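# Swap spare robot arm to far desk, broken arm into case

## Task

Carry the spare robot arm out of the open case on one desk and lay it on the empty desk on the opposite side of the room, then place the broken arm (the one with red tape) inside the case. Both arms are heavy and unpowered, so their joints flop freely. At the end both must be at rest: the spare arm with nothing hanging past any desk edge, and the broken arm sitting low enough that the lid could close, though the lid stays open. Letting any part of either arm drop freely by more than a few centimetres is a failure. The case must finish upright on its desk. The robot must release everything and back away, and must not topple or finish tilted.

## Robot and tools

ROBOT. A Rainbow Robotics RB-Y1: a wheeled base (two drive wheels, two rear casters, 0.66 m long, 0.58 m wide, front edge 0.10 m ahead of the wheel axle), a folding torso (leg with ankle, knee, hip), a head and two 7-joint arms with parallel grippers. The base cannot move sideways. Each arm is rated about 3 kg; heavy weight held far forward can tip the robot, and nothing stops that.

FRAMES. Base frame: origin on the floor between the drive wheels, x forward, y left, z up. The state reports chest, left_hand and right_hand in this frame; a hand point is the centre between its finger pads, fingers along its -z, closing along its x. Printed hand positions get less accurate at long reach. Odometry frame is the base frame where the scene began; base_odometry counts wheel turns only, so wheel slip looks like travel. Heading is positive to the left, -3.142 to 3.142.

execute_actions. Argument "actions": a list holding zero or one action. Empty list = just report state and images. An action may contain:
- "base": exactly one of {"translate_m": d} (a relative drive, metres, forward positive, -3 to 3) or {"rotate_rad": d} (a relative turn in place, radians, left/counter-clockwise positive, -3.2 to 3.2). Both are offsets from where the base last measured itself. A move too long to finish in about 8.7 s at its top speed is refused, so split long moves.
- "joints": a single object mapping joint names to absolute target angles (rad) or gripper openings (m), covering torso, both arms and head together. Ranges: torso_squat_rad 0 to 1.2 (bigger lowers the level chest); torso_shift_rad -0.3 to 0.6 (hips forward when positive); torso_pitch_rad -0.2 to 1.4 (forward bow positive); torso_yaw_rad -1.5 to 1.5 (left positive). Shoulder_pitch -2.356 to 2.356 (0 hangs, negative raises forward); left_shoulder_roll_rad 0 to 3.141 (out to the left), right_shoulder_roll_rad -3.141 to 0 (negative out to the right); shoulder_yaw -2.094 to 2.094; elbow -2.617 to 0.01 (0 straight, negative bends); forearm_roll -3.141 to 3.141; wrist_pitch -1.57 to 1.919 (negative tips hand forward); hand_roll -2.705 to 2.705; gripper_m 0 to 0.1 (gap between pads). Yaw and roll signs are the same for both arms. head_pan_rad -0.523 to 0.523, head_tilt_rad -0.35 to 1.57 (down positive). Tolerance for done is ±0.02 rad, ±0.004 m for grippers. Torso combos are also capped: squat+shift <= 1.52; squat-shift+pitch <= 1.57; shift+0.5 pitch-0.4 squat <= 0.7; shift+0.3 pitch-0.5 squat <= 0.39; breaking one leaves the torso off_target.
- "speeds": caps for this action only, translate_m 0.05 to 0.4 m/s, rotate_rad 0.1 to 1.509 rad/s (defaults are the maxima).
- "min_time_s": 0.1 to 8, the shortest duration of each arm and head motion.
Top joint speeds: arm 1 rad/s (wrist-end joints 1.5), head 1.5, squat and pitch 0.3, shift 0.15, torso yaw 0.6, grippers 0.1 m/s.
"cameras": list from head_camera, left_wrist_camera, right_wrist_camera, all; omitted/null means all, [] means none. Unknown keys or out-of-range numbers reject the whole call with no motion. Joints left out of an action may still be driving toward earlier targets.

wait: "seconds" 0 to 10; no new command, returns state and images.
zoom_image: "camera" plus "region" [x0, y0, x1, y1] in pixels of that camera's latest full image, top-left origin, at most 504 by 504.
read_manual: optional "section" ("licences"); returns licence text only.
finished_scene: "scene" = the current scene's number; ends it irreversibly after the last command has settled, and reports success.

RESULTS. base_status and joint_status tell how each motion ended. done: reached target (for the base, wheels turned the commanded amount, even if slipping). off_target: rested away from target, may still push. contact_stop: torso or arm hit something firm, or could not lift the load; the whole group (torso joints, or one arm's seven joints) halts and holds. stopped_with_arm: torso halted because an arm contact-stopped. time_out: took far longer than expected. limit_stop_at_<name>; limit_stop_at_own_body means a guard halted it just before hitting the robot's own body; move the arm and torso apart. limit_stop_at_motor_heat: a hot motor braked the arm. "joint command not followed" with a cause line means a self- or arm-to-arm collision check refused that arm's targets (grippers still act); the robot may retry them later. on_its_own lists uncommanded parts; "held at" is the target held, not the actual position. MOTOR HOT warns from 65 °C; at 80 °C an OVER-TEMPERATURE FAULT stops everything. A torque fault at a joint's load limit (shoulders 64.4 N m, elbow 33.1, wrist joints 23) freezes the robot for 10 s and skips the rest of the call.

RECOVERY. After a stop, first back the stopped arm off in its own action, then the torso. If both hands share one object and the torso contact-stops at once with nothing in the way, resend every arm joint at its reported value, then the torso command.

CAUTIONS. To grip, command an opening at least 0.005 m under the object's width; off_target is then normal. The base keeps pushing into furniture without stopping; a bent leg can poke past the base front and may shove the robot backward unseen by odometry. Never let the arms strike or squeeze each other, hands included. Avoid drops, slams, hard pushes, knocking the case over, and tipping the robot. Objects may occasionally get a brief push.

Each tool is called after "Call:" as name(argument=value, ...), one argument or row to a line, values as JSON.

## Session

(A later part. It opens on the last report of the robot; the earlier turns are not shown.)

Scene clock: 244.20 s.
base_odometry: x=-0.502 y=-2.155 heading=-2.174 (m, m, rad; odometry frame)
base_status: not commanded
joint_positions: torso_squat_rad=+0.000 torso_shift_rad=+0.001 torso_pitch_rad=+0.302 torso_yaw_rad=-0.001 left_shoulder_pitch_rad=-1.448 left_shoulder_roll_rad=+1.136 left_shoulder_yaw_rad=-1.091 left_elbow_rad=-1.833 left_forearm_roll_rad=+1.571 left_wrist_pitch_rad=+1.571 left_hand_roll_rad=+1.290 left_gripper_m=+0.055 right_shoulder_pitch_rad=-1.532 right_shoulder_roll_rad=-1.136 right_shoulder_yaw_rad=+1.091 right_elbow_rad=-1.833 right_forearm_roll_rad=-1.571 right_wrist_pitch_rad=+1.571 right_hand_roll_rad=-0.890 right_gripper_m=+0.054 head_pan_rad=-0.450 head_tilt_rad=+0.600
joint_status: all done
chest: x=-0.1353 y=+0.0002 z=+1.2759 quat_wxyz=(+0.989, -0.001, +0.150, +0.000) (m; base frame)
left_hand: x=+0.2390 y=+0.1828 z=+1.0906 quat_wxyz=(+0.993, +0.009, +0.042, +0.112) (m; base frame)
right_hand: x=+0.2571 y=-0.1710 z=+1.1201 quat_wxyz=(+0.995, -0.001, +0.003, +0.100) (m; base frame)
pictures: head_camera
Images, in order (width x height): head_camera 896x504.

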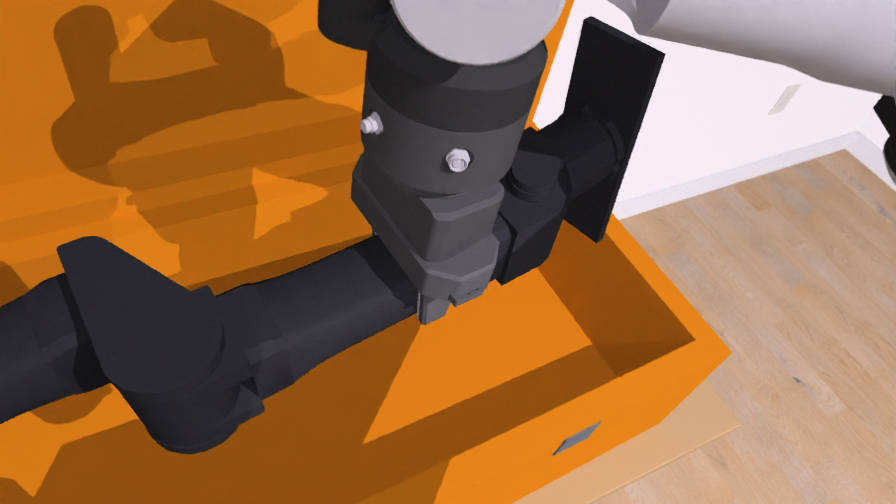

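Call:
execute_actions(
  actions=[
    {"joints":{"torso_pitch_rad":0.15,"head_pan_rad":0.0,"head_tilt_rad":0.8}},
  ],
  cameras=[],
)

Call:
execute_actions(
  actions=[
    {"base":{"translate_m":-0.1},"speeds":{"translate_m":0.08},"joints":{"head_pan_rad":0.5}},
  ],
  cameras=["head_camera"],
)

Scene clock: 260.43 s.
base_odometry: x=-0.502 y=-2.155 heading=-2.174 (m, m, rad; odometry frame)
base_status: not commanded
joint_positions: torso_squat_rad=+0.000 torso_shift_rad=+0.001 torso_pitch_rad=+0.152 torso_yaw_rad=-0.001 left_shoulder_pitch_rad=-1.447 left_shoulder_roll_rad=+1.136 left_shoulder_yaw_rad=-1.091 left_elbow_rad=-1.833 left_forearm_roll_rad=+1.571 left_wrist_pitch_rad=+1.571 left_hand_roll_rad=+1.290 left_gripper_m=+0.055 right_shoulder_pitch_rad=-1.532 right_shoulder_roll_rad=-1.136 right_shoulder_yaw_rad=+1.091 right_elbow_rad=-1.833 right_forearm_roll_rad=-1.571 right_wrist_pitch_rad=+1.571 right_hand_roll_rad=-0.890 right_gripper_m=+0.054 head_pan_rad=+0.000 head_tilt_rad=+0.800
joint_status: all done
chest: x=-0.1807 y=+0.0002 z=+1.2864 quat_wxyz=(+0.997, +0.000, +0.076, +0.000) (m; base frame)
left_hand: x=+0.2170 y=+0.1828 z=+1.1591 quat_wxyz=(+0.993, +0.000, -0.033, +0.112) (m; base frame)
right_hand: x=+0.2306 y=-0.1710 z=+1.1911 quat_wxyz=(+0.992, -0.008, -0.072, +0.100) (m; base frame)
pictures: none
No camera images: the call's "cameras" was empty. Leave "cameras" out to get every camera's image.

Scene clock: 262.33 s.
base_odometry: x=-0.446 y=-2.073 heading=-2.172 (m, m, rad; odometry frame)
base_status: done
joint_positions: torso_squat_rad=+0.000 torso_shift_rad=+0.001 torso_pitch_rad=+0.152 torso_yaw_rad=-0.001 left_shoulder_pitch_rad=-1.447 left_shoulder_roll_rad=+1.136 left_shoulder_yaw_rad=-1.091 left_elbow_rad=-1.833 left_forearm_roll_rad=+1.571 left_wrist_pitch_rad=+1.571 left_hand_roll_rad=+1.290 left_gripper_m=+0.055 right_shoulder_pitch_rad=-1.532 right_shoulder_roll_rad=-1.136 right_shoulder_yaw_rad=+1.091 right_elbow_rad=-1.833 right_forearm_roll_rad=-1.571 right_wrist_pitch_rad=+1.571 right_hand_roll_rad=-0.890 right_gripper_m=+0.054 head_pan_rad=+0.500 head_tilt_rad=+0.800
joint_status: all done
chest: x=-0.1807 y=+0.0002 z=+1.2864 quat_wxyz=(+0.997, +0.000, +0.076, +0.000) (m; base frame)
left_hand: x=+0.2170 y=+0.1828 z=+1.1590 quat_wxyz=(+0.993, +0.000, -0.033, +0.112) (m; base frame)
right_hand: x=+0.2306 y=-0.1710 z=+1.1910 quat_wxyz=(+0.992, -0.008, -0.072, +0.100) (m; base frame)
pictures: head_camera
Images, in order (width x height): head_camera 896x504.

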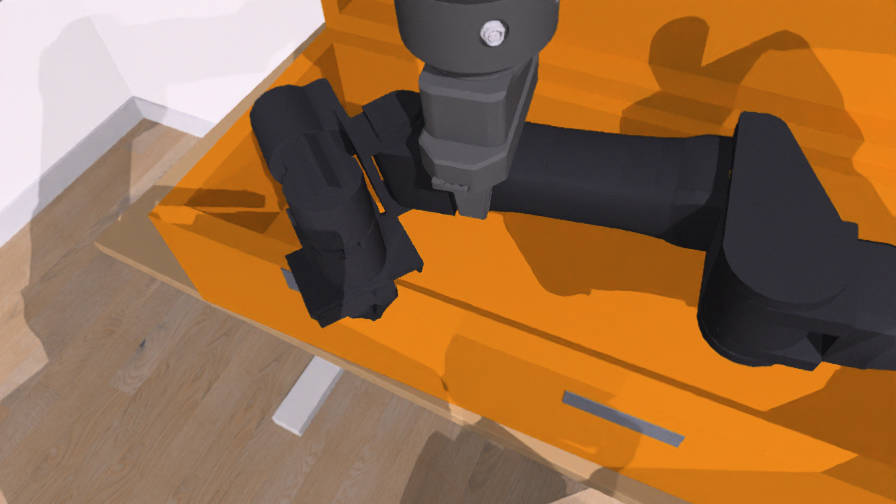

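Call:
execute_actions(
  actions=[
    {"base":{"translate_m":-0.55},"speeds":{"translate_m":0.25},"joints":{"head_pan_rad":-0.5}},
  ],
  cameras=["head_camera"],
)

Call:
execute_actions(
  actions=[
    {"base":{"rotate_rad":-2.996},"speeds":{"rotate_rad":0.8},"joints":{"head_pan_rad":0,"head_tilt_rad":0.3}},
  ],
  cameras=["head_camera"],
)

Scene clock: 281.23 s.
base_odometry: x=-0.134 y=-1.620 heading=-2.174 (m, m, rad; odometry frame)
base_status: done
joint_positions: torso_squat_rad=+0.000 torso_shift_rad=+0.001 torso_pitch_rad=+0.152 torso_yaw_rad=-0.001 left_shoulder_pitch_rad=-1.447 left_shoulder_roll_rad=+1.136 left_shoulder_yaw_rad=-1.091 left_elbow_rad=-1.833 left_forearm_roll_rad=+1.571 left_wrist_pitch_rad=+1.571 left_hand_roll_rad=+1.290 left_gripper_m=+0.055 right_shoulder_pitch_rad=-1.532 right_shoulder_roll_rad=-1.136 right_shoulder_yaw_rad=+1.091 right_elbow_rad=-1.833 right_forearm_roll_rad=-1.571 right_wrist_pitch_rad=+1.571 right_hand_roll_rad=-0.890 right_gripper_m=+0.054 head_pan_rad=-0.500 head_tilt_rad=+0.800
joint_status: all done
chest: x=-0.1807 y=+0.0002 z=+1.2864 quat_wxyz=(+0.997, +0.000, +0.076, +0.000) (m; base frame)
left_hand: x=+0.2170 y=+0.1828 z=+1.1590 quat_wxyz=(+0.993, +0.000, -0.033, +0.112) (m; base frame)
right_hand: x=+0.2306 y=-0.1710 z=+1.1910 quat_wxyz=(+0.992, -0.008, -0.072, +0.100) (m; base frame)
pictures: head_camera
Images, in order (width x height): head_camera 896x504.

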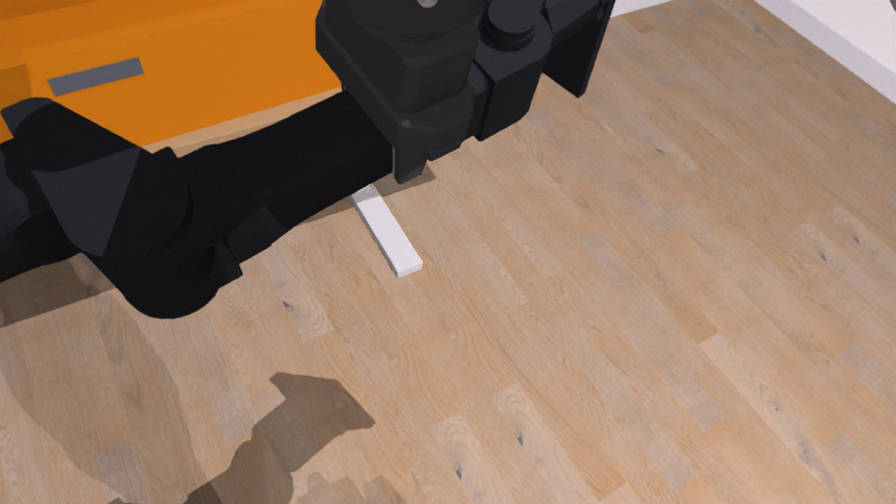

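Scene clock: 286.90 s.
base_odometry: x=-0.134 y=-1.620 heading=+1.114 (m, m, rad; odometry frame)
base_status: done
joint_positions: torso_squat_rad=+0.000 torso_shift_rad=+0.001 torso_pitch_rad=+0.152 torso_yaw_rad=-0.001 left_shoulder_pitch_rad=-1.447 left_shoulder_roll_rad=+1.136 left_shoulder_yaw_rad=-1.091 left_elbow_rad=-1.833 left_forearm_roll_rad=+1.571 left_wrist_pitch_rad=+1.571 left_hand_roll_rad=+1.290 left_gripper_m=+0.055 right_shoulder_pitch_rad=-1.532 right_shoulder_roll_rad=-1.136 right_shoulder_yaw_rad=+1.091 right_elbow_rad=-1.833 right_forearm_roll_rad=-1.571 right_wrist_pitch_rad=+1.571 right_hand_roll_rad=-0.890 right_gripper_m=+0.054 head_pan_rad=+0.000 head_tilt_rad=+0.300
joint_status: all done
chest: x=-0.1807 y=+0.0002 z=+1.2864 quat_wxyz=(+0.997, +0.000, +0.076, +0.000) (m; base frame)
left_hand: x=+0.2169 y=+0.1828 z=+1.1590 quat_wxyz=(+0.993, +0.000, -0.033, +0.112) (m; base frame)
right_hand: x=+0.2306 y=-0.1709 z=+1.1910 quat_wxyz=(+0.992, -0.008, -0.072, +0.100) (m; base frame)
pictures: head_camera
Images, in order (width x height): head_camera 896x504.

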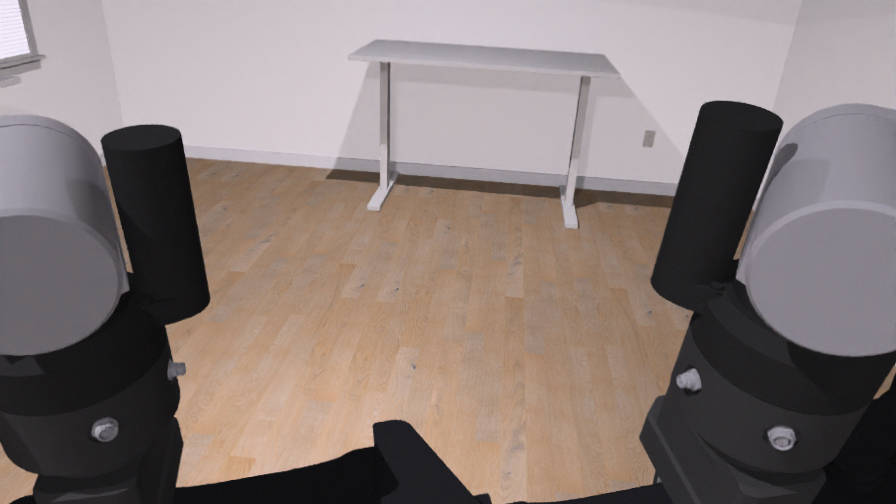

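Call:
execute_actions(
  actions=[
    {"base":{"translate_m":2.88},"joints":{"torso_pitch_rad":0.03,"head_tilt_rad":0.7}},
  ],
  cameras=[],
)

Call:
execute_actions(
  actions=[
    {"base":{"rotate_rad":-0.17}},
  ],
  cameras=["head_camera"],
)

Scene clock: 300.53 s.
base_odometry: x=+1.138 y=+0.964 heading=+1.113 (m, m, rad; odometry frame)
base_status: done
joint_positions: torso_squat_rad=+0.000 torso_shift_rad=+0.001 torso_pitch_rad=+0.032 torso_yaw_rad=-0.001 left_shoulder_pitch_rad=-1.447 left_shoulder_roll_rad=+1.136 left_shoulder_yaw_rad=-1.091 left_elbow_rad=-1.833 left_forearm_roll_rad=+1.571 left_wrist_pitch_rad=+1.571 left_hand_roll_rad=+1.290 left_gripper_m=+0.055 right_shoulder_pitch_rad=-1.532 right_shoulder_roll_rad=-1.136 right_shoulder_yaw_rad=+1.091 right_elbow_rad=-1.833 right_forearm_roll_rad=-1.571 right_wrist_pitch_rad=+1.571 right_hand_roll_rad=-0.890 right_gripper_m=+0.054 head_pan_rad=+0.000 head_tilt_rad=+0.700
joint_status: all done
chest: x=-0.2176 y=+0.0002 z=+1.2898 quat_wxyz=(+1.000, +0.000, +0.016, +0.000) (m; base frame)
left_hand: x=+0.1924 y=+0.1828 z=+1.2108 quat_wxyz=(+0.989, -0.006, -0.092, +0.112) (m; base frame)
right_hand: x=+0.2021 y=-0.1710 z=+1.2442 quat_wxyz=(+0.986, -0.015, -0.131, +0.100) (m; base frame)
pictures: none
No camera images: the call's "cameras" was empty. Leave "cameras" out to get every camera's image.

Scene clock: 302.03 s.
base_odometry: x=+1.138 y=+0.964 heading=+0.944 (m, m, rad; odometry frame)
base_status: done
joint_positions: torso_squat_rad=+0.000 torso_shift_rad=+0.001 torso_pitch_rad=+0.032 torso_yaw_rad=-0.001 left_shoulder_pitch_rad=-1.447 left_shoulder_roll_rad=+1.136 left_shoulder_yaw_rad=-1.091 left_elbow_rad=-1.833 left_forearm_roll_rad=+1.571 left_wrist_pitch_rad=+1.571 left_hand_roll_rad=+1.290 left_gripper_m=+0.055 right_shoulder_pitch_rad=-1.532 right_shoulder_roll_rad=-1.136 right_shoulder_yaw_rad=+1.091 right_elbow_rad=-1.833 right_forearm_roll_rad=-1.571 right_wrist_pitch_rad=+1.571 right_hand_roll_rad=-0.890 right_gripper_m=+0.054 head_pan_rad=+0.000 head_tilt_rad=+0.700
joint_status: not commanded
chest: x=-0.2176 y=+0.0003 z=+1.2898 quat_wxyz=(+1.000, +0.000, +0.016, +0.000) (m; base frame)
left_hand: x=+0.1923 y=+0.1828 z=+1.2108 quat_wxyz=(+0.989, -0.006, -0.092, +0.112) (m; base frame)
right_hand: x=+0.2020 y=-0.1709 z=+1.2442 quat_wxyz=(+0.986, -0.015, -0.131, +0.100) (m; base frame)
pictures: head_camera
Images, in order (width x height): head_camera 896x504.

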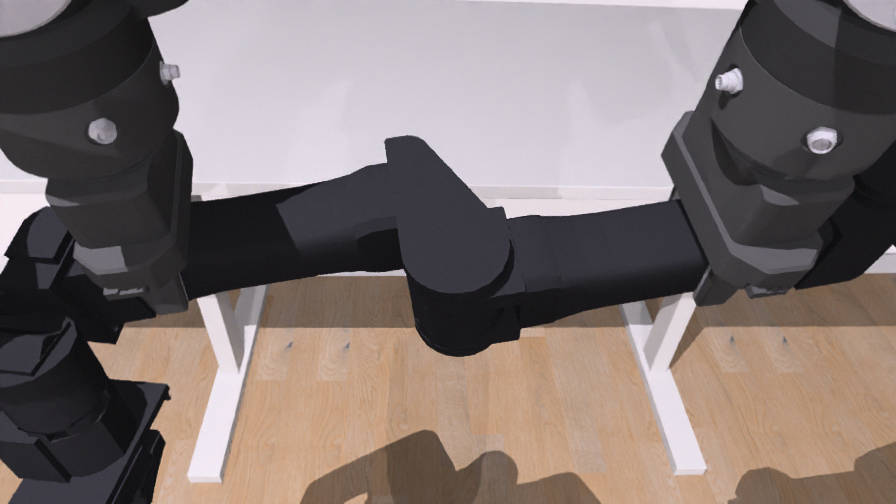

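Call:
execute_actions(
  actions=[
    {"base":{"translate_m":0.66},"speeds":{"translate_m":0.2},"joints":{"head_pan_rad":0.45,"head_tilt_rad":1.0}},
  ],
  cameras=["head_camera"],
)

Scene clock: 317.40 s.
base_odometry: x=+1.526 y=+1.499 heading=+0.943 (m, m, rad; odometry frame)
base_status: done
joint_positions: torso_squat_rad=+0.000 torso_shift_rad=+0.001 torso_pitch_rad=+0.032 torso_yaw_rad=-0.001 left_shoulder_pitch_rad=-1.447 left_shoulder_roll_rad=+1.136 left_shoulder_yaw_rad=-1.091 left_elbow_rad=-1.833 left_forearm_roll_rad=+1.571 left_wrist_pitch_rad=+1.571 left_hand_roll_rad=+1.290 left_gripper_m=+0.055 right_shoulder_pitch_rad=-1.532 right_shoulder_roll_rad=-1.136 right_shoulder_yaw_rad=+1.091 right_elbow_rad=-1.833 right_forearm_roll_rad=-1.571 right_wrist_pitch_rad=+1.571 right_hand_roll_rad=-0.890 right_gripper_m=+0.054 head_pan_rad=+0.450 head_tilt_rad=+1.000
joint_status: all done
chest: x=-0.2176 y=+0.0003 z=+1.2898 quat_wxyz=(+1.000, +0.000, +0.016, +0.000) (m; base frame)
left_hand: x=+0.1924 y=+0.1828 z=+1.2108 quat_wxyz=(+0.989, -0.006, -0.092, +0.112) (m; base frame)
right_hand: x=+0.2021 y=-0.1709 z=+1.2441 quat_wxyz=(+0.986, -0.015, -0.131, +0.100) (m; base frame)
pictures: head_camera
Images, in order (width x height): head_camera 896x504.

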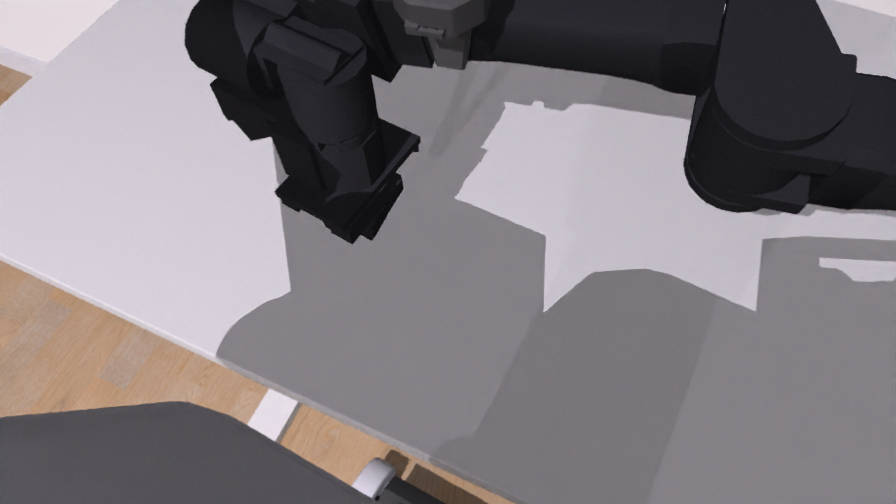

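Call:
execute_actions(
  actions=[
    {"joints":{"torso_pitch_rad":0.14,"head_tilt_rad":0.75}},
  ],
  cameras=["head_camera"],
)

Scene clock: 323.73 s.
base_odometry: x=+1.526 y=+1.499 heading=+0.943 (m, m, rad; odometry frame)
base_status: not commanded
joint_positions: torso_squat_rad=+0.000 torso_shift_rad=+0.001 torso_pitch_rad=+0.142 torso_yaw_rad=-0.001 left_shoulder_pitch_rad=-1.447 left_shoulder_roll_rad=+1.136 left_shoulder_yaw_rad=-1.091 left_elbow_rad=-1.833 left_forearm_roll_rad=+1.571 left_wrist_pitch_rad=+1.571 left_hand_roll_rad=+1.290 left_gripper_m=+0.055 right_shoulder_pitch_rad=-1.532 right_shoulder_roll_rad=-1.136 right_shoulder_yaw_rad=+1.091 right_elbow_rad=-1.833 right_forearm_roll_rad=-1.571 right_wrist_pitch_rad=+1.571 right_hand_roll_rad=-0.890 right_gripper_m=+0.054 head_pan_rad=+0.450 head_tilt_rad=+0.750
joint_status: all done
chest: x=-0.1837 y=+0.0003 z=+1.2868 quat_wxyz=(+0.997, +0.000, +0.071, +0.000) (m; base frame)
left_hand: x=+0.2151 y=+0.1829 z=+1.1633 quat_wxyz=(+0.993, +0.000, -0.037, +0.112) (m; base frame)
right_hand: x=+0.2285 y=-0.1709 z=+1.1954 quat_wxyz=(+0.992, -0.009, -0.076, +0.100) (m; base frame)
pictures: head_camera
Images, in order (width x height): head_camera 896x504.

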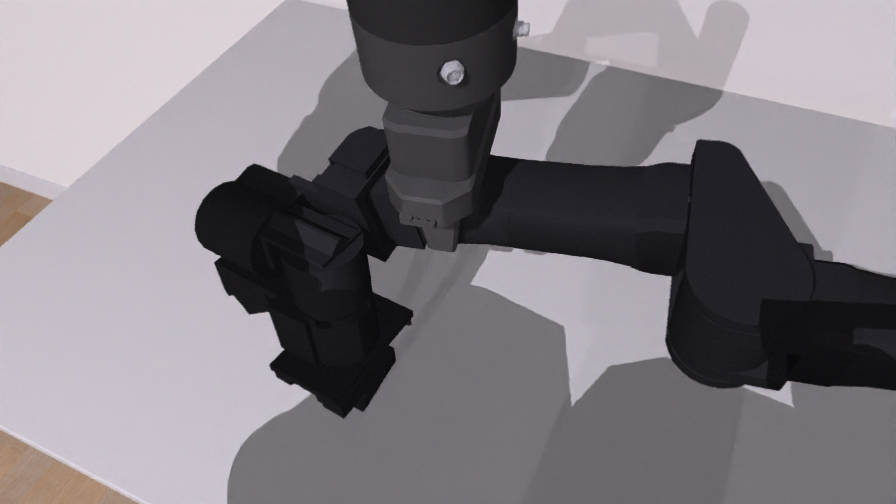

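Call:
execute_actions(
  actions=[
    {"joints":{"torso_pitch_rad":0.18}},
  ],
  cameras=["head_camera"],
)

Scene clock: 331.23 s.
base_odometry: x=+1.526 y=+1.499 heading=+0.943 (m, m, rad; odometry frame)
base_status: not commanded
joint_positions: torso_squat_rad=+0.000 torso_shift_rad=+0.001 torso_pitch_rad=+0.181 torso_yaw_rad=-0.001 left_shoulder_pitch_rad=-1.452 left_shoulder_roll_rad=+1.138 left_shoulder_yaw_rad=-1.088 left_elbow_rad=-1.833 left_forearm_roll_rad=+1.571 left_wrist_pitch_rad=+1.571 left_hand_roll_rad=+1.290 left_gripper_m=+0.054 right_shoulder_pitch_rad=-1.531 right_shoulder_roll_rad=-1.136 right_shoulder_yaw_rad=+1.092 right_elbow_rad=-1.833 right_forearm_roll_rad=-1.571 right_wrist_pitch_rad=+1.571 right_hand_roll_rad=-0.890 right_gripper_m=+0.055 head_pan_rad=+0.450 head_tilt_rad=+0.750
joint_status: all done
chest: x=-0.1719 y=+0.0000 z=+1.2849 quat_wxyz=(+0.996, +0.000, +0.090, +0.000) (m; base frame)
left_hand: x=+0.2234 y=+0.1820 z=+1.1489 quat_wxyz=(+0.993, +0.001, -0.022, +0.112) (m; base frame)
right_hand: x=+0.2362 y=-0.1715 z=+1.1769 quat_wxyz=(+0.993, -0.007, -0.056, +0.100) (m; base frame)
pictures: head_camera
Images, in order (width x height): head_camera 896x504.

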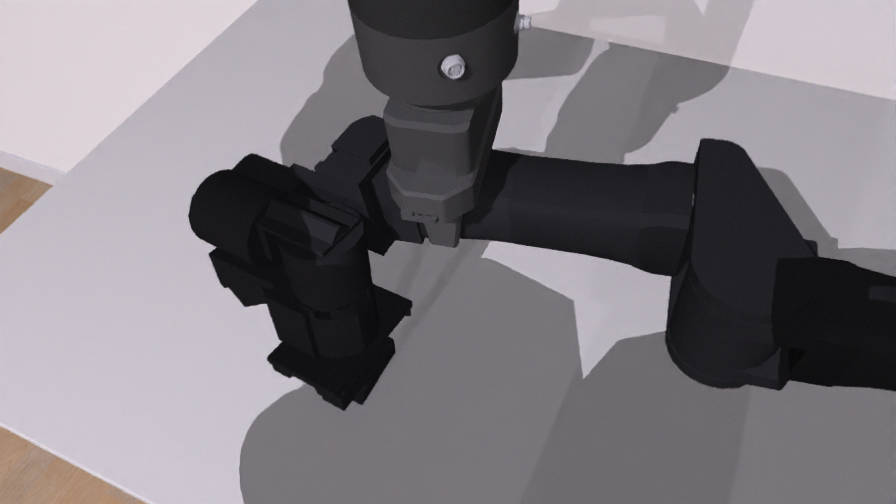

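Call:
execute_actions(
  actions=[
    {"joints":{"torso_pitch_rad":0.165,"torso_yaw_rad":-0.15}},
  ],
  cameras=["head_camera"],
)

Scene clock: 337.17 s.
base_odometry: x=+1.526 y=+1.499 heading=+0.943 (m, m, rad; odometry frame)
base_status: not commanded
joint_positions: torso_squat_rad=+0.000 torso_shift_rad=+0.001 torso_pitch_rad=+0.167 torso_yaw_rad=-0.150 left_shoulder_pitch_rad=-1.448 left_shoulder_roll_rad=+1.136 left_shoulder_yaw_rad=-1.090 left_elbow_rad=-1.833 left_forearm_roll_rad=+1.571 left_wrist_pitch_rad=+1.571 left_hand_roll_rad=+1.290 left_gripper_m=+0.054 right_shoulder_pitch_rad=-1.531 right_shoulder_roll_rad=-1.136 right_shoulder_yaw_rad=+1.092 right_elbow_rad=-1.833 right_forearm_roll_rad=-1.571 right_wrist_pitch_rad=+1.571 right_hand_roll_rad=-0.890 right_gripper_m=+0.054 head_pan_rad=+0.450 head_tilt_rad=+0.750
joint_status: all done
chest: x=-0.1762 y=+0.0001 z=+1.2856 quat_wxyz=(+0.994, -0.007, +0.083, -0.075) (m; base frame)
left_hand: x=+0.2421 y=+0.1191 z=+1.1494 quat_wxyz=(+0.999, -0.013, -0.025, +0.039) (m; base frame)
right_hand: x=+0.2037 y=-0.2319 z=+1.1887 quat_wxyz=(+0.997, -0.025, -0.062, +0.028) (m; base frame)
pictures: head_camera
Images, in order (width x height): head_camera 896x504.

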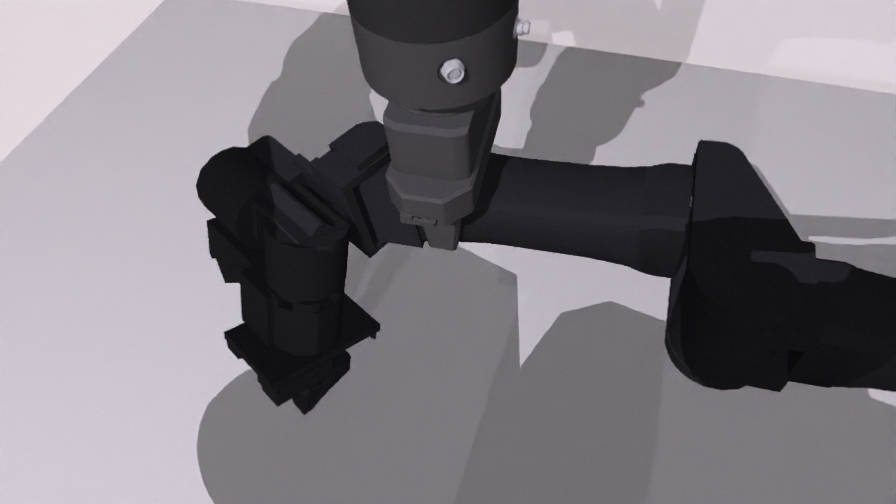

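Call:
execute_actions(
  actions=[
    {"joints":{"torso_squat_rad":0.3,"torso_yaw_rad":-0.25}},
  ],
  cameras=["head_camera"],
)

Call:
execute_actions(
  actions=[
    {"joints":{"torso_pitch_rad":0.27,"head_tilt_rad":0.85}},
  ],
  cameras=["head_camera"],
)

Scene clock: 345.60 s.
base_odometry: x=+1.526 y=+1.499 heading=+0.943 (m, m, rad; odometry frame)
base_status: not commanded
joint_positions: torso_squat_rad=+0.300 torso_shift_rad=+0.001 torso_pitch_rad=+0.166 torso_yaw_rad=-0.250 left_shoulder_pitch_rad=-1.448 left_shoulder_roll_rad=+1.137 left_shoulder_yaw_rad=-1.090 left_elbow_rad=-1.833 left_forearm_roll_rad=+1.571 left_wrist_pitch_rad=+1.571 left_hand_roll_rad=+1.290 left_gripper_m=+0.054 right_shoulder_pitch_rad=-1.532 right_shoulder_roll_rad=-1.136 right_shoulder_yaw_rad=+1.092 right_elbow_rad=-1.833 right_forearm_roll_rad=-1.571 right_wrist_pitch_rad=+1.571 right_hand_roll_rad=-0.890 right_gripper_m=+0.054 head_pan_rad=+0.450 head_tilt_rad=+0.750
joint_status: all done
chest: x=-0.1763 y=+0.0001 z=+1.2544 quat_wxyz=(+0.989, -0.011, +0.082, -0.124) (m; base frame)
left_hand: x=+0.2517 y=+0.0752 z=+1.1167 quat_wxyz=(+0.999, -0.023, -0.024, -0.010) (m; base frame)
right_hand: x=+0.1789 y=-0.2696 z=+1.1617 quat_wxyz=(+0.997, -0.036, -0.060, -0.021) (m; base frame)
pictures: head_camera
Images, in order (width x height): head_camera 896x504.

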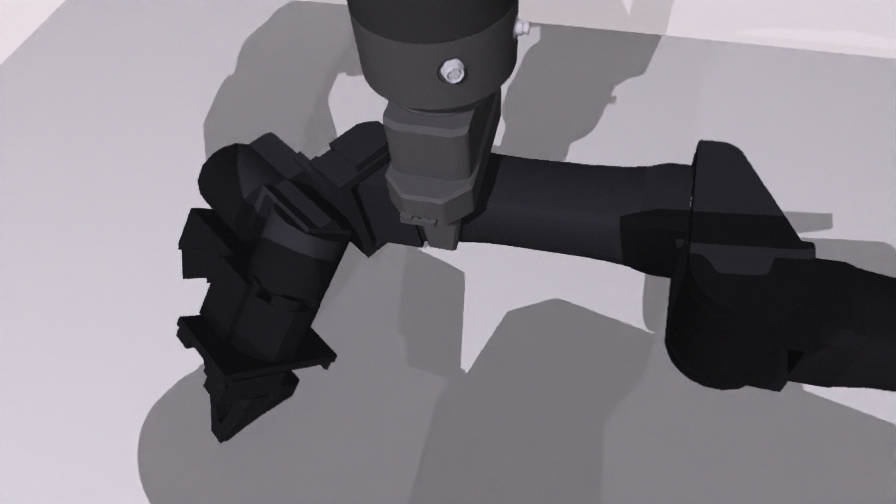

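Scene clock: 346.77 s.
base_odometry: x=+1.526 y=+1.499 heading=+0.943 (m, m, rad; odometry frame)
base_status: not commanded
joint_positions: torso_squat_rad=+0.300 torso_shift_rad=+0.001 torso_pitch_rad=+0.272 torso_yaw_rad=-0.250 left_shoulder_pitch_rad=-1.448 left_shoulder_roll_rad=+1.137 left_shoulder_yaw_rad=-1.090 left_elbow_rad=-1.833 left_forearm_roll_rad=+1.571 left_wrist_pitch_rad=+1.571 left_hand_roll_rad=+1.290 left_gripper_m=+0.054 right_shoulder_pitch_rad=-1.532 right_shoulder_roll_rad=-1.136 right_shoulder_yaw_rad=+1.092 right_elbow_rad=-1.833 right_forearm_roll_rad=-1.571 right_wrist_pitch_rad=+1.571 right_hand_roll_rad=-0.890 right_gripper_m=+0.054 head_pan_rad=+0.450 head_tilt_rad=+0.850
joint_status: all done
chest: x=-0.1444 y=+0.0001 z=+1.2474 quat_wxyz=(+0.983, -0.017, +0.134, -0.123) (m; base frame)
left_hand: x=+0.2667 y=+0.0752 z=+1.0655 quat_wxyz=(+0.999, -0.023, +0.029, -0.008) (m; base frame)
right_hand: x=+0.1991 y=-0.2696 z=+1.1179 quat_wxyz=(+0.999, -0.037, -0.008, -0.019) (m; base frame)
pictures: head_camera
Images, in order (width x height): head_camera 896x504.

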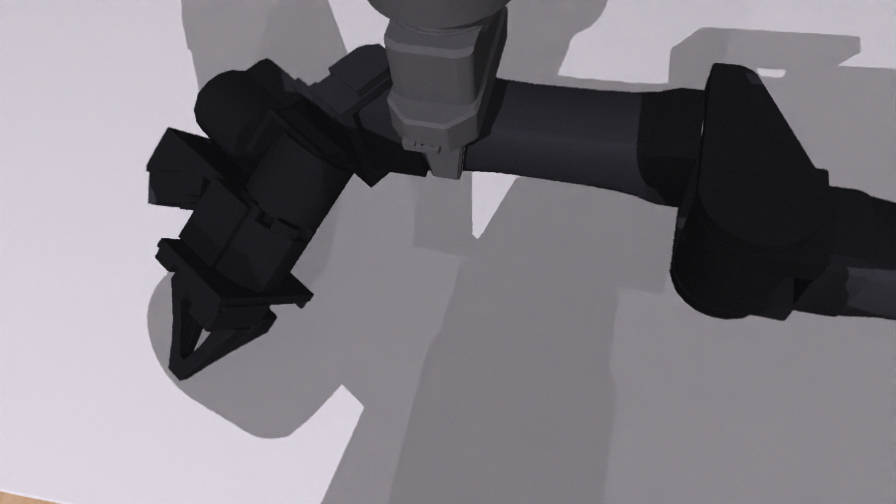

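Call:
execute_actions(
  actions=[
    {"joints":{"torso_squat_rad":0.48,"head_pan_rad":-0.2,"head_tilt_rad":0.7}},
  ],
  cameras=["head_camera"],
)

Scene clock: 354.60 s.
base_odometry: x=+1.526 y=+1.499 heading=+0.943 (m, m, rad; odometry frame)
base_status: not commanded
joint_positions: torso_squat_rad=+0.480 torso_shift_rad=+0.001 torso_pitch_rad=+0.271 torso_yaw_rad=-0.250 left_shoulder_pitch_rad=-1.449 left_shoulder_roll_rad=+1.137 left_shoulder_yaw_rad=-1.090 left_elbow_rad=-1.833 left_forearm_roll_rad=+1.571 left_wrist_pitch_rad=+1.571 left_hand_roll_rad=+1.290 left_gripper_m=+0.054 right_shoulder_pitch_rad=-1.532 right_shoulder_roll_rad=-1.136 right_shoulder_yaw_rad=+1.092 right_elbow_rad=-1.833 right_forearm_roll_rad=-1.571 right_wrist_pitch_rad=+1.571 right_hand_roll_rad=-0.890 right_gripper_m=+0.055 head_pan_rad=-0.200 head_tilt_rad=+0.700
joint_status: all done
chest: x=-0.1446 y=+0.0001 z=+1.1996 quat_wxyz=(+0.983, -0.017, +0.134, -0.123) (m; base frame)
left_hand: x=+0.2667 y=+0.0752 z=+1.0179 quat_wxyz=(+0.999, -0.023, +0.028, -0.008) (m; base frame)
right_hand: x=+0.1990 y=-0.2696 z=+1.0702 quat_wxyz=(+0.999, -0.037, -0.008, -0.019) (m; base frame)
pictures: head_camera
Images, in order (width x height): head_camera 896x504.

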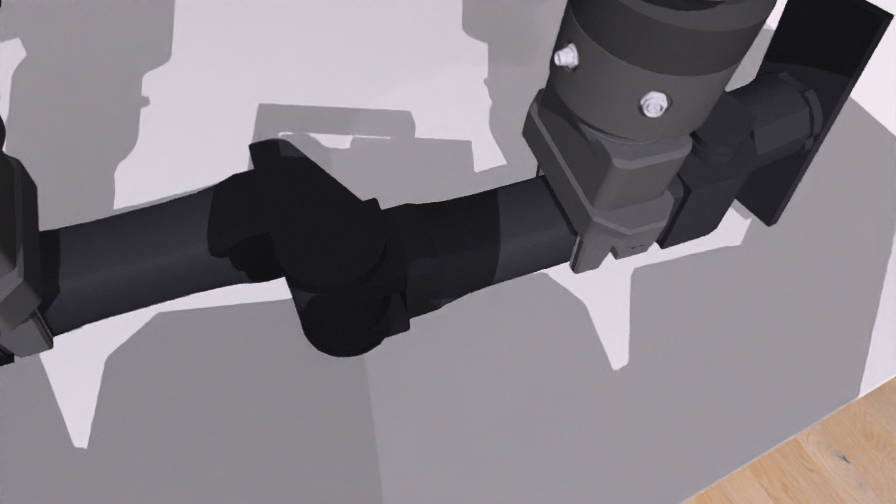

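Call:
execute_actions(
  actions=[
    {"joints":{"torso_squat_rad":0.51,"right_shoulder_pitch_rad":-1.49},"min_time_s":1},
  ],
  cameras=["head_camera"],
)

Scene clock: 359.73 s.
base_odometry: x=+1.526 y=+1.499 heading=+0.943 (m, m, rad; odometry frame)
base_status: not commanded
joint_positions: torso_squat_rad=+0.510 torso_shift_rad=+0.001 torso_pitch_rad=+0.271 torso_yaw_rad=-0.250 left_shoulder_pitch_rad=-1.448 left_shoulder_roll_rad=+1.134 left_shoulder_yaw_rad=-1.090 left_elbow_rad=-1.834 left_forearm_roll_rad=+1.571 left_wrist_pitch_rad=+1.570 left_hand_roll_rad=+1.290 left_gripper_m=+0.054 right_shoulder_pitch_rad=-1.492 right_shoulder_roll_rad=-1.135 right_shoulder_yaw_rad=+1.087 right_elbow_rad=-1.833 right_forearm_roll_rad=-1.571 right_wrist_pitch_rad=+1.570 right_hand_roll_rad=-0.890 right_gripper_m=+0.054 head_pan_rad=-0.200 head_tilt_rad=+0.700
joint_status: all done
chest: x=-0.1447 y=+0.0002 z=+1.1896 quat_wxyz=(+0.983, -0.017, +0.134, -0.123) (m; base frame)
left_hand: x=+0.2655 y=+0.0739 z=+1.0077 quat_wxyz=(+0.999, -0.024, +0.029, -0.010) (m; base frame)
right_hand: x=+0.1909 y=-0.2727 z=+1.0478 quat_wxyz=(+0.999, -0.033, +0.008, -0.025) (m; base frame)
pictures: head_camera
Images, in order (width x height): head_camera 896x504.

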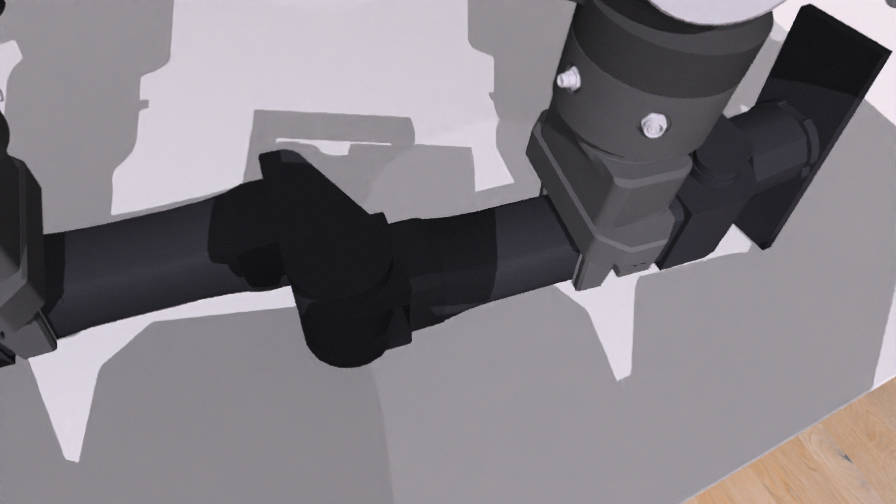

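Call:
execute_actions(
  actions=[
    {"joints":{"left_shoulder_pitch_rad":-1.425,"head_pan_rad":0.3},"min_time_s":0.6},
  ],
  cameras=[],
)

Call:
execute_actions(
  actions=[
    {"joints":{"left_gripper_m":0.1,"right_gripper_m":0.1}},
  ],
  cameras=["head_camera"],
)

Call:
execute_actions(
  actions=[
    {"joints":{"torso_squat_rad":0.0,"torso_pitch_rad":0.2}},
  ],
  cameras=["head_camera"],
)

Scene clock: 367.47 s.
base_odometry: x=+1.526 y=+1.499 heading=+0.943 (m, m, rad; odometry frame)
base_status: not commanded
joint_positions: torso_squat_rad=+0.510 torso_shift_rad=+0.000 torso_pitch_rad=+0.270 torso_yaw_rad=-0.250 left_shoulder_pitch_rad=-1.430 left_shoulder_roll_rad=+1.134 left_shoulder_yaw_rad=-1.084 left_elbow_rad=-1.834 left_forearm_roll_rad=+1.571 left_wrist_pitch_rad=+1.569 left_hand_roll_rad=+1.290 left_gripper_m=+0.054 right_shoulder_pitch_rad=-1.490 right_shoulder_roll_rad=-1.133 right_shoulder_yaw_rad=+1.088 right_elbow_rad=-1.834 right_forearm_roll_rad=-1.572 right_wrist_pitch_rad=+1.569 right_hand_roll_rad=-0.890 right_gripper_m=+0.054 head_pan_rad=+0.300 head_tilt_rad=+0.700
joint_status: all done
chest: x=-0.1452 y=+0.0002 z=+1.1897 quat_wxyz=(+0.983, -0.017, +0.133, -0.123) (m; base frame)
left_hand: x=+0.2628 y=+0.0755 z=+1.0037 quat_wxyz=(+0.999, -0.025, +0.035, -0.007) (m; base frame)
right_hand: x=+0.1897 y=-0.2722 z=+1.0471 quat_wxyz=(+0.999, -0.032, +0.009, -0.025) (m; base frame)
pictures: none
No camera images: the call's "cameras" was empty. Leave "cameras" out to get every camera's image.

Scene clock: 368.63 s.
base_odometry: x=+1.526 y=+1.499 heading=+0.943 (m, m, rad; odometry frame)
base_status: not commanded
joint_positions: torso_squat_rad=+0.510 torso_shift_rad=+0.000 torso_pitch_rad=+0.270 torso_yaw_rad=-0.250 left_shoulder_pitch_rad=-1.426 left_shoulder_roll_rad=+1.137 left_shoulder_yaw_rad=-1.088 left_elbow_rad=-1.833 left_forearm_roll_rad=+1.571 left_wrist_pitch_rad=+1.571 left_hand_roll_rad=+1.290 left_gripper_m=+0.099 right_shoulder_pitch_rad=-1.490 right_shoulder_roll_rad=-1.137 right_shoulder_yaw_rad=+1.089 right_elbow_rad=-1.833 right_forearm_roll_rad=-1.571 right_wrist_pitch_rad=+1.571 right_hand_roll_rad=-0.890 right_gripper_m=+0.100 head_pan_rad=+0.300 head_tilt_rad=+0.700
joint_status: all done
chest: x=-0.1455 y=+0.0002 z=+1.1897 quat_wxyz=(+0.983, -0.017, +0.133, -0.123) (m; base frame)
left_hand: x=+0.2621 y=+0.0786 z=+1.0016 quat_wxyz=(+0.999, -0.021, +0.037, -0.005) (m; base frame)
right_hand: x=+0.1893 y=-0.2743 z=+1.0474 quat_wxyz=(+0.999, -0.034, +0.009, -0.027) (m; base frame)
pictures: head_camera
Images, in order (width x height): head_camera 896x504.

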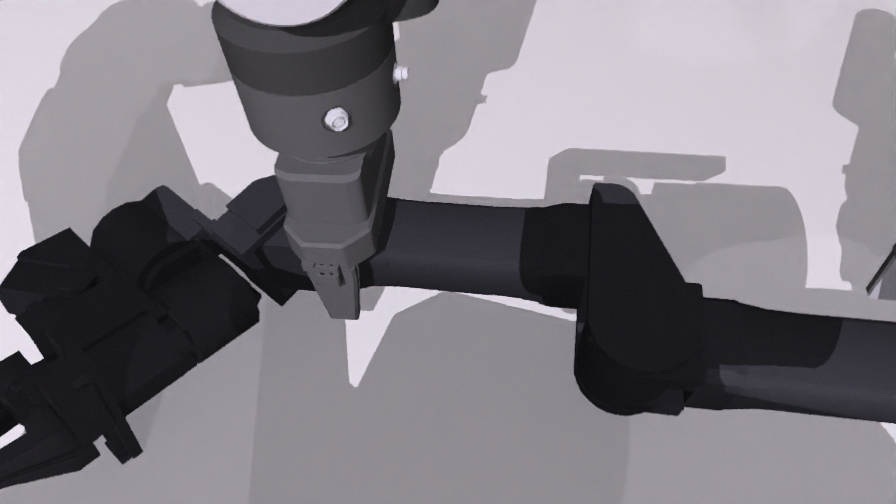

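Scene clock: 371.10 s.
base_odometry: x=+1.526 y=+1.499 heading=+0.943 (m, m, rad; odometry frame)
base_status: not commanded
joint_positions: torso_squat_rad=+0.000 torso_shift_rad=+0.000 torso_pitch_rad=+0.200 torso_yaw_rad=-0.250 left_shoulder_pitch_rad=-1.425 left_shoulder_roll_rad=+1.137 left_shoulder_yaw_rad=-1.089 left_elbow_rad=-1.833 left_forearm_roll_rad=+1.571 left_wrist_pitch_rad=+1.571 left_hand_roll_rad=+1.290 left_gripper_m=+0.099 right_shoulder_pitch_rad=-1.490 right_shoulder_roll_rad=-1.137 right_shoulder_yaw_rad=+1.089 right_elbow_rad=-1.833 right_forearm_roll_rad=-1.571 right_wrist_pitch_rad=+1.571 right_hand_roll_rad=-0.890 right_gripper_m=+0.100 head_pan_rad=+0.300 head_tilt_rad=+0.700
joint_status: all done
chest: x=-0.1663 y=+0.0002 z=+1.2838 quat_wxyz=(+0.987, -0.013, +0.099, -0.124) (m; base frame)
left_hand: x=+0.2531 y=+0.0790 z=+1.1238 quat_wxyz=(+1.000, -0.020, +0.003, -0.006) (m; base frame)
right_hand: x=+0.1776 y=-0.2743 z=+1.1651 quat_wxyz=(+0.999, -0.033, -0.026, -0.028) (m; base frame)
pictures: head_camera
Images, in order (width x height): head_camera 896x504.

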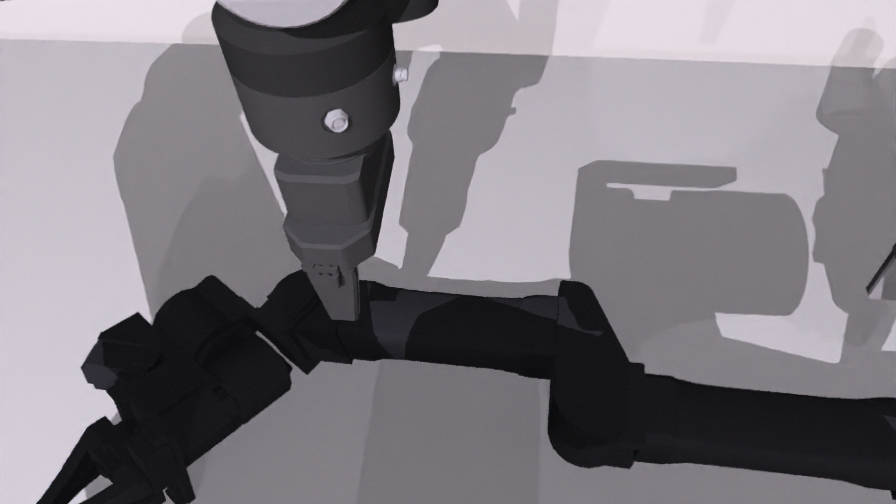

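Call:
execute_actions(
  actions=[
    {"base":{"translate_m":-0.6},"joints":{"torso_yaw_rad":0,"head_pan_rad":0,"head_tilt_rad":0.5,"left_shoulder_pitch_rad":-1.6,"right_shoulder_pitch_rad":-1.6}},
  ],
  cameras=["head_camera"],
)

Call:
execute_actions(
  actions=[
    {"base":{"rotate_rad":2.514},"joints":{"left_hand_roll_rad":1.09,"right_hand_roll_rad":-1.09,"left_shoulder_pitch_rad":-1.534,"right_shoulder_pitch_rad":-1.534}},
  ],
  cameras=[],
)

Call:
execute_actions(
  actions=[
    {"base":{"translate_m":1.93}},
  ],
  cameras=[],
)

Call:
execute_actions(
  actions=[
    {"base":{"rotate_rad":-0.93}},
  ],
  cameras=["head_camera"],
)

Scene clock: 397.50 s.
base_odometry: x=+1.173 y=+1.013 heading=+0.941 (m, m, rad; odometry frame)
base_status: done
joint_positions: torso_squat_rad=+0.000 torso_shift_rad=+0.000 torso_pitch_rad=+0.200 torso_yaw_rad=+0.000 left_shoulder_pitch_rad=-1.600 left_shoulder_roll_rad=+1.137 left_shoulder_yaw_rad=-1.089 left_elbow_rad=-1.833 left_forearm_roll_rad=+1.571 left_wrist_pitch_rad=+1.571 left_hand_roll_rad=+1.290 left_gripper_m=+0.099 right_shoulder_pitch_rad=-1.600 right_shoulder_roll_rad=-1.137 right_shoulder_yaw_rad=+1.089 right_elbow_rad=-1.833 right_forearm_roll_rad=-1.571 right_wrist_pitch_rad=+1.571 right_hand_roll_rad=-0.890 right_gripper_m=+0.100 head_pan_rad=+0.000 head_tilt_rad=+0.500
joint_status: all done
chest: x=-0.1665 y=+0.0003 z=+1.2838 quat_wxyz=(+0.995, +0.000, +0.100, +0.000) (m; base frame)
left_hand: x=+0.2505 y=+0.1612 z=+1.1944 quat_wxyz=(+0.993, -0.011, -0.080, +0.088) (m; base frame)
right_hand: x=+0.2507 y=-0.1606 z=+1.1950 quat_wxyz=(+0.990, -0.006, -0.081, +0.112) (m; base frame)
pictures: head_camera
Images, in order (width x height): head_camera 896x504.

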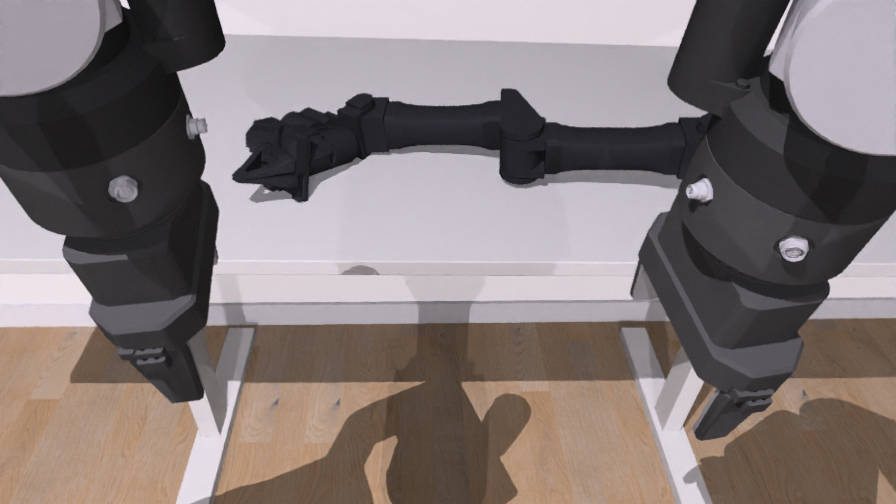

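Scene clock: 402.30 s.
base_odometry: x=+1.173 y=+1.013 heading=-2.828 (m, m, rad; odometry frame)
base_status: done
joint_positions: torso_squat_rad=+0.000 torso_shift_rad=+0.000 torso_pitch_rad=+0.200 torso_yaw_rad=+0.000 left_shoulder_pitch_rad=-1.534 left_shoulder_roll_rad=+1.137 left_shoulder_yaw_rad=-1.089 left_elbow_rad=-1.833 left_forearm_roll_rad=+1.571 left_wrist_pitch_rad=+1.571 left_hand_roll_rad=+1.090 left_gripper_m=+0.099 right_shoulder_pitch_rad=-1.534 right_shoulder_roll_rad=-1.137 right_shoulder_yaw_rad=+1.089 right_elbow_rad=-1.833 right_forearm_roll_rad=-1.571 right_wrist_pitch_rad=+1.571 right_hand_roll_rad=-1.090 right_gripper_m=+0.100 head_pan_rad=+0.000 head_tilt_rad=+0.500
joint_status: all done
chest: x=-0.1664 y=+0.0003 z=+1.2838 quat_wxyz=(+0.995, +0.000, +0.100, +0.000) (m; base frame)
left_hand: x=+0.2406 y=+0.1707 z=+1.1696 quat_wxyz=(+0.999, +0.000, -0.050, -0.001) (m; base frame)
right_hand: x=+0.2408 y=-0.1702 z=+1.1701 quat_wxyz=(+0.999, +0.000, -0.050, +0.001) (m; base frame)
pictures: none
No camera images: the call's "cameras" was empty. Leave "cameras" out to get every camera's image.

Scene clock: 408.47 s.
base_odometry: x=-0.663 y=+0.417 heading=-2.828 (m, m, rad; odometry frame)
base_status: done
joint_positions: torso_squat_rad=+0.000 torso_shift_rad=+0.000 torso_pitch_rad=+0.200 torso_yaw_rad=+0.000 left_shoulder_pitch_rad=-1.534 left_shoulder_roll_rad=+1.137 left_shoulder_yaw_rad=-1.089 left_elbow_rad=-1.833 left_forearm_roll_rad=+1.571 left_wrist_pitch_rad=+1.571 left_hand_roll_rad=+1.090 left_gripper_m=+0.099 right_shoulder_pitch_rad=-1.534 right_shoulder_roll_rad=-1.137 right_shoulder_yaw_rad=+1.089 right_elbow_rad=-1.833 right_forearm_roll_rad=-1.571 right_wrist_pitch_rad=+1.571 right_hand_roll_rad=-1.090 right_gripper_m=+0.100 head_pan_rad=+0.000 head_tilt_rad=+0.500
joint_status: not commanded
chest: x=-0.1662 y=+0.0003 z=+1.2837 quat_wxyz=(+0.995, +0.000, +0.100, +0.000) (m; base frame)
left_hand: x=+0.2407 y=+0.1707 z=+1.1695 quat_wxyz=(+0.999, +0.000, -0.050, -0.001) (m; base frame)
right_hand: x=+0.2409 y=-0.1702 z=+1.1700 quat_wxyz=(+0.999, +0.000, -0.050, +0.001) (m; base frame)
pictures: none
No camera images: the call's "cameras" was empty. Leave "cameras" out to get every camera's image.

Scene clock: 411.57 s.
base_odometry: x=-0.663 y=+0.417 heading=+2.526 (m, m, rad; odometry frame)
base_status: done
joint_positions: torso_squat_rad=+0.000 torso_shift_rad=+0.000 torso_pitch_rad=+0.200 torso_yaw_rad=+0.000 left_shoulder_pitch_rad=-1.534 left_shoulder_roll_rad=+1.137 left_shoulder_yaw_rad=-1.089 left_elbow_rad=-1.833 left_forearm_roll_rad=+1.571 left_wrist_pitch_rad=+1.571 left_hand_roll_rad=+1.090 left_gripper_m=+0.099 right_shoulder_pitch_rad=-1.534 right_shoulder_roll_rad=-1.137 right_shoulder_yaw_rad=+1.089 right_elbow_rad=-1.833 right_forearm_roll_rad=-1.571 right_wrist_pitch_rad=+1.571 right_hand_roll_rad=-1.090 right_gripper_m=+0.100 head_pan_rad=+0.000 head_tilt_rad=+0.500
joint_status: not commanded
chest: x=-0.1663 y=+0.0003 z=+1.2838 quat_wxyz=(+0.995, +0.000, +0.100, +0.000) (m; base frame)
left_hand: x=+0.2407 y=+0.1707 z=+1.1695 quat_wxyz=(+0.999, +0.000, -0.050, -0.001) (m; base frame)
right_hand: x=+0.2409 y=-0.1702 z=+1.1700 quat_wxyz=(+0.999, +0.000, -0.050, +0.001) (m; base frame)
pictures: head_camera
Images, in order (width x height): head_camera 896x504.

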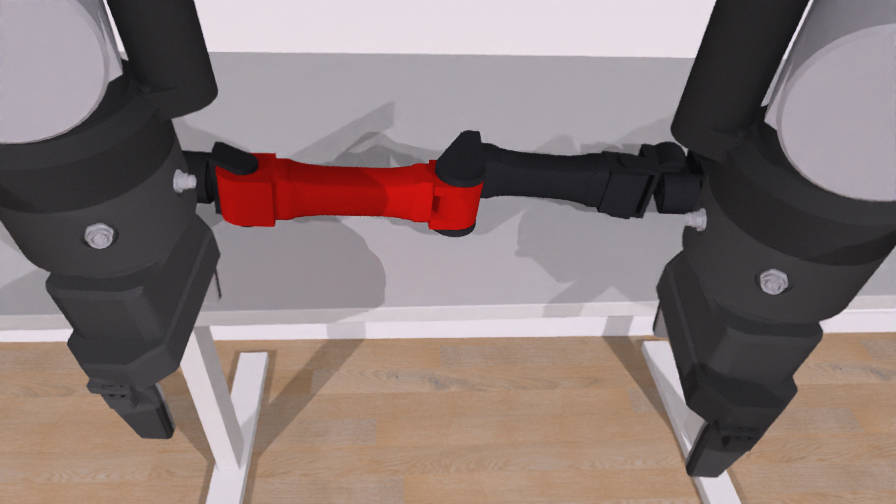

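Call:
execute_actions(
  actions=[
    {"base":{"translate_m":0.42},"joints":{"left_hand_roll_rad":0.97,"right_hand_roll_rad":-1.21,"head_tilt_rad":0.8,"torso_pitch_rad":0.27}},
  ],
)

Scene clock: 422.30 s.
base_odometry: x=-1.005 y=+0.660 heading=+2.526 (m, m, rad; odometry frame)
base_status: done
joint_positions: torso_squat_rad=+0.000 torso_shift_rad=+0.000 torso_pitch_rad=+0.270 torso_yaw_rad=+0.000 left_shoulder_pitch_rad=-1.534 left_shoulder_roll_rad=+1.137 left_shoulder_yaw_rad=-1.089 left_elbow_rad=-1.833 left_forearm_roll_rad=+1.571 left_wrist_pitch_rad=+1.571 left_hand_roll_rad=+0.970 left_gripper_m=+0.099 right_shoulder_pitch_rad=-1.534 right_shoulder_roll_rad=-1.137 right_shoulder_yaw_rad=+1.089 right_elbow_rad=-1.833 right_forearm_roll_rad=-1.571 right_wrist_pitch_rad=+1.571 right_hand_roll_rad=-1.210 right_gripper_m=+0.100 head_pan_rad=+0.000 head_tilt_rad=+0.800
joint_status: all done
chest: x=-0.1452 y=+0.0003 z=+1.2787 quat_wxyz=(+0.991, +0.000, +0.135, +0.000) (m; base frame)
left_hand: x=+0.2528 y=+0.1707 z=+1.1363 quat_wxyz=(+0.998, +0.000, -0.015, -0.061) (m; base frame)
right_hand: x=+0.2530 y=-0.1702 z=+1.1367 quat_wxyz=(+0.998, +0.001, -0.015, -0.059) (m; base frame)
pictures: head_camera, left_wrist_camera, right_wrist_camera
Images, in order (width x height): head_camera 896x504, left_wrist_camera 644x364, right_wrist_camera 644x364.

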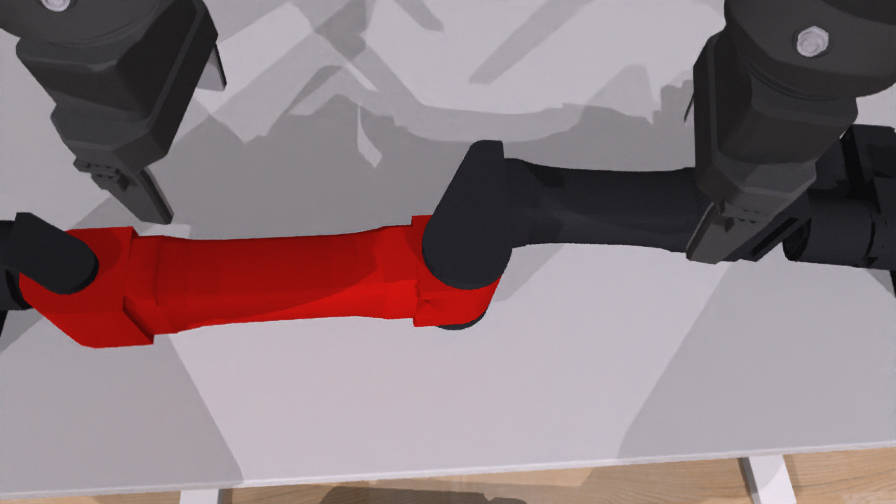

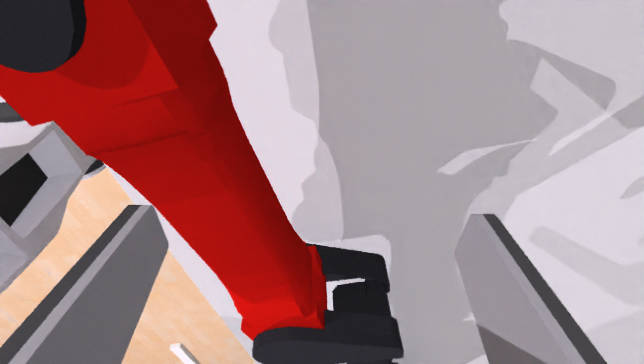

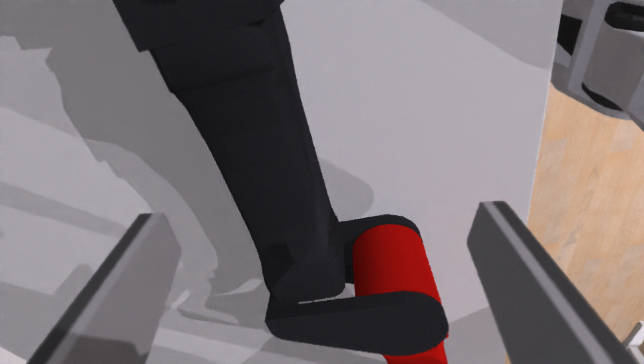

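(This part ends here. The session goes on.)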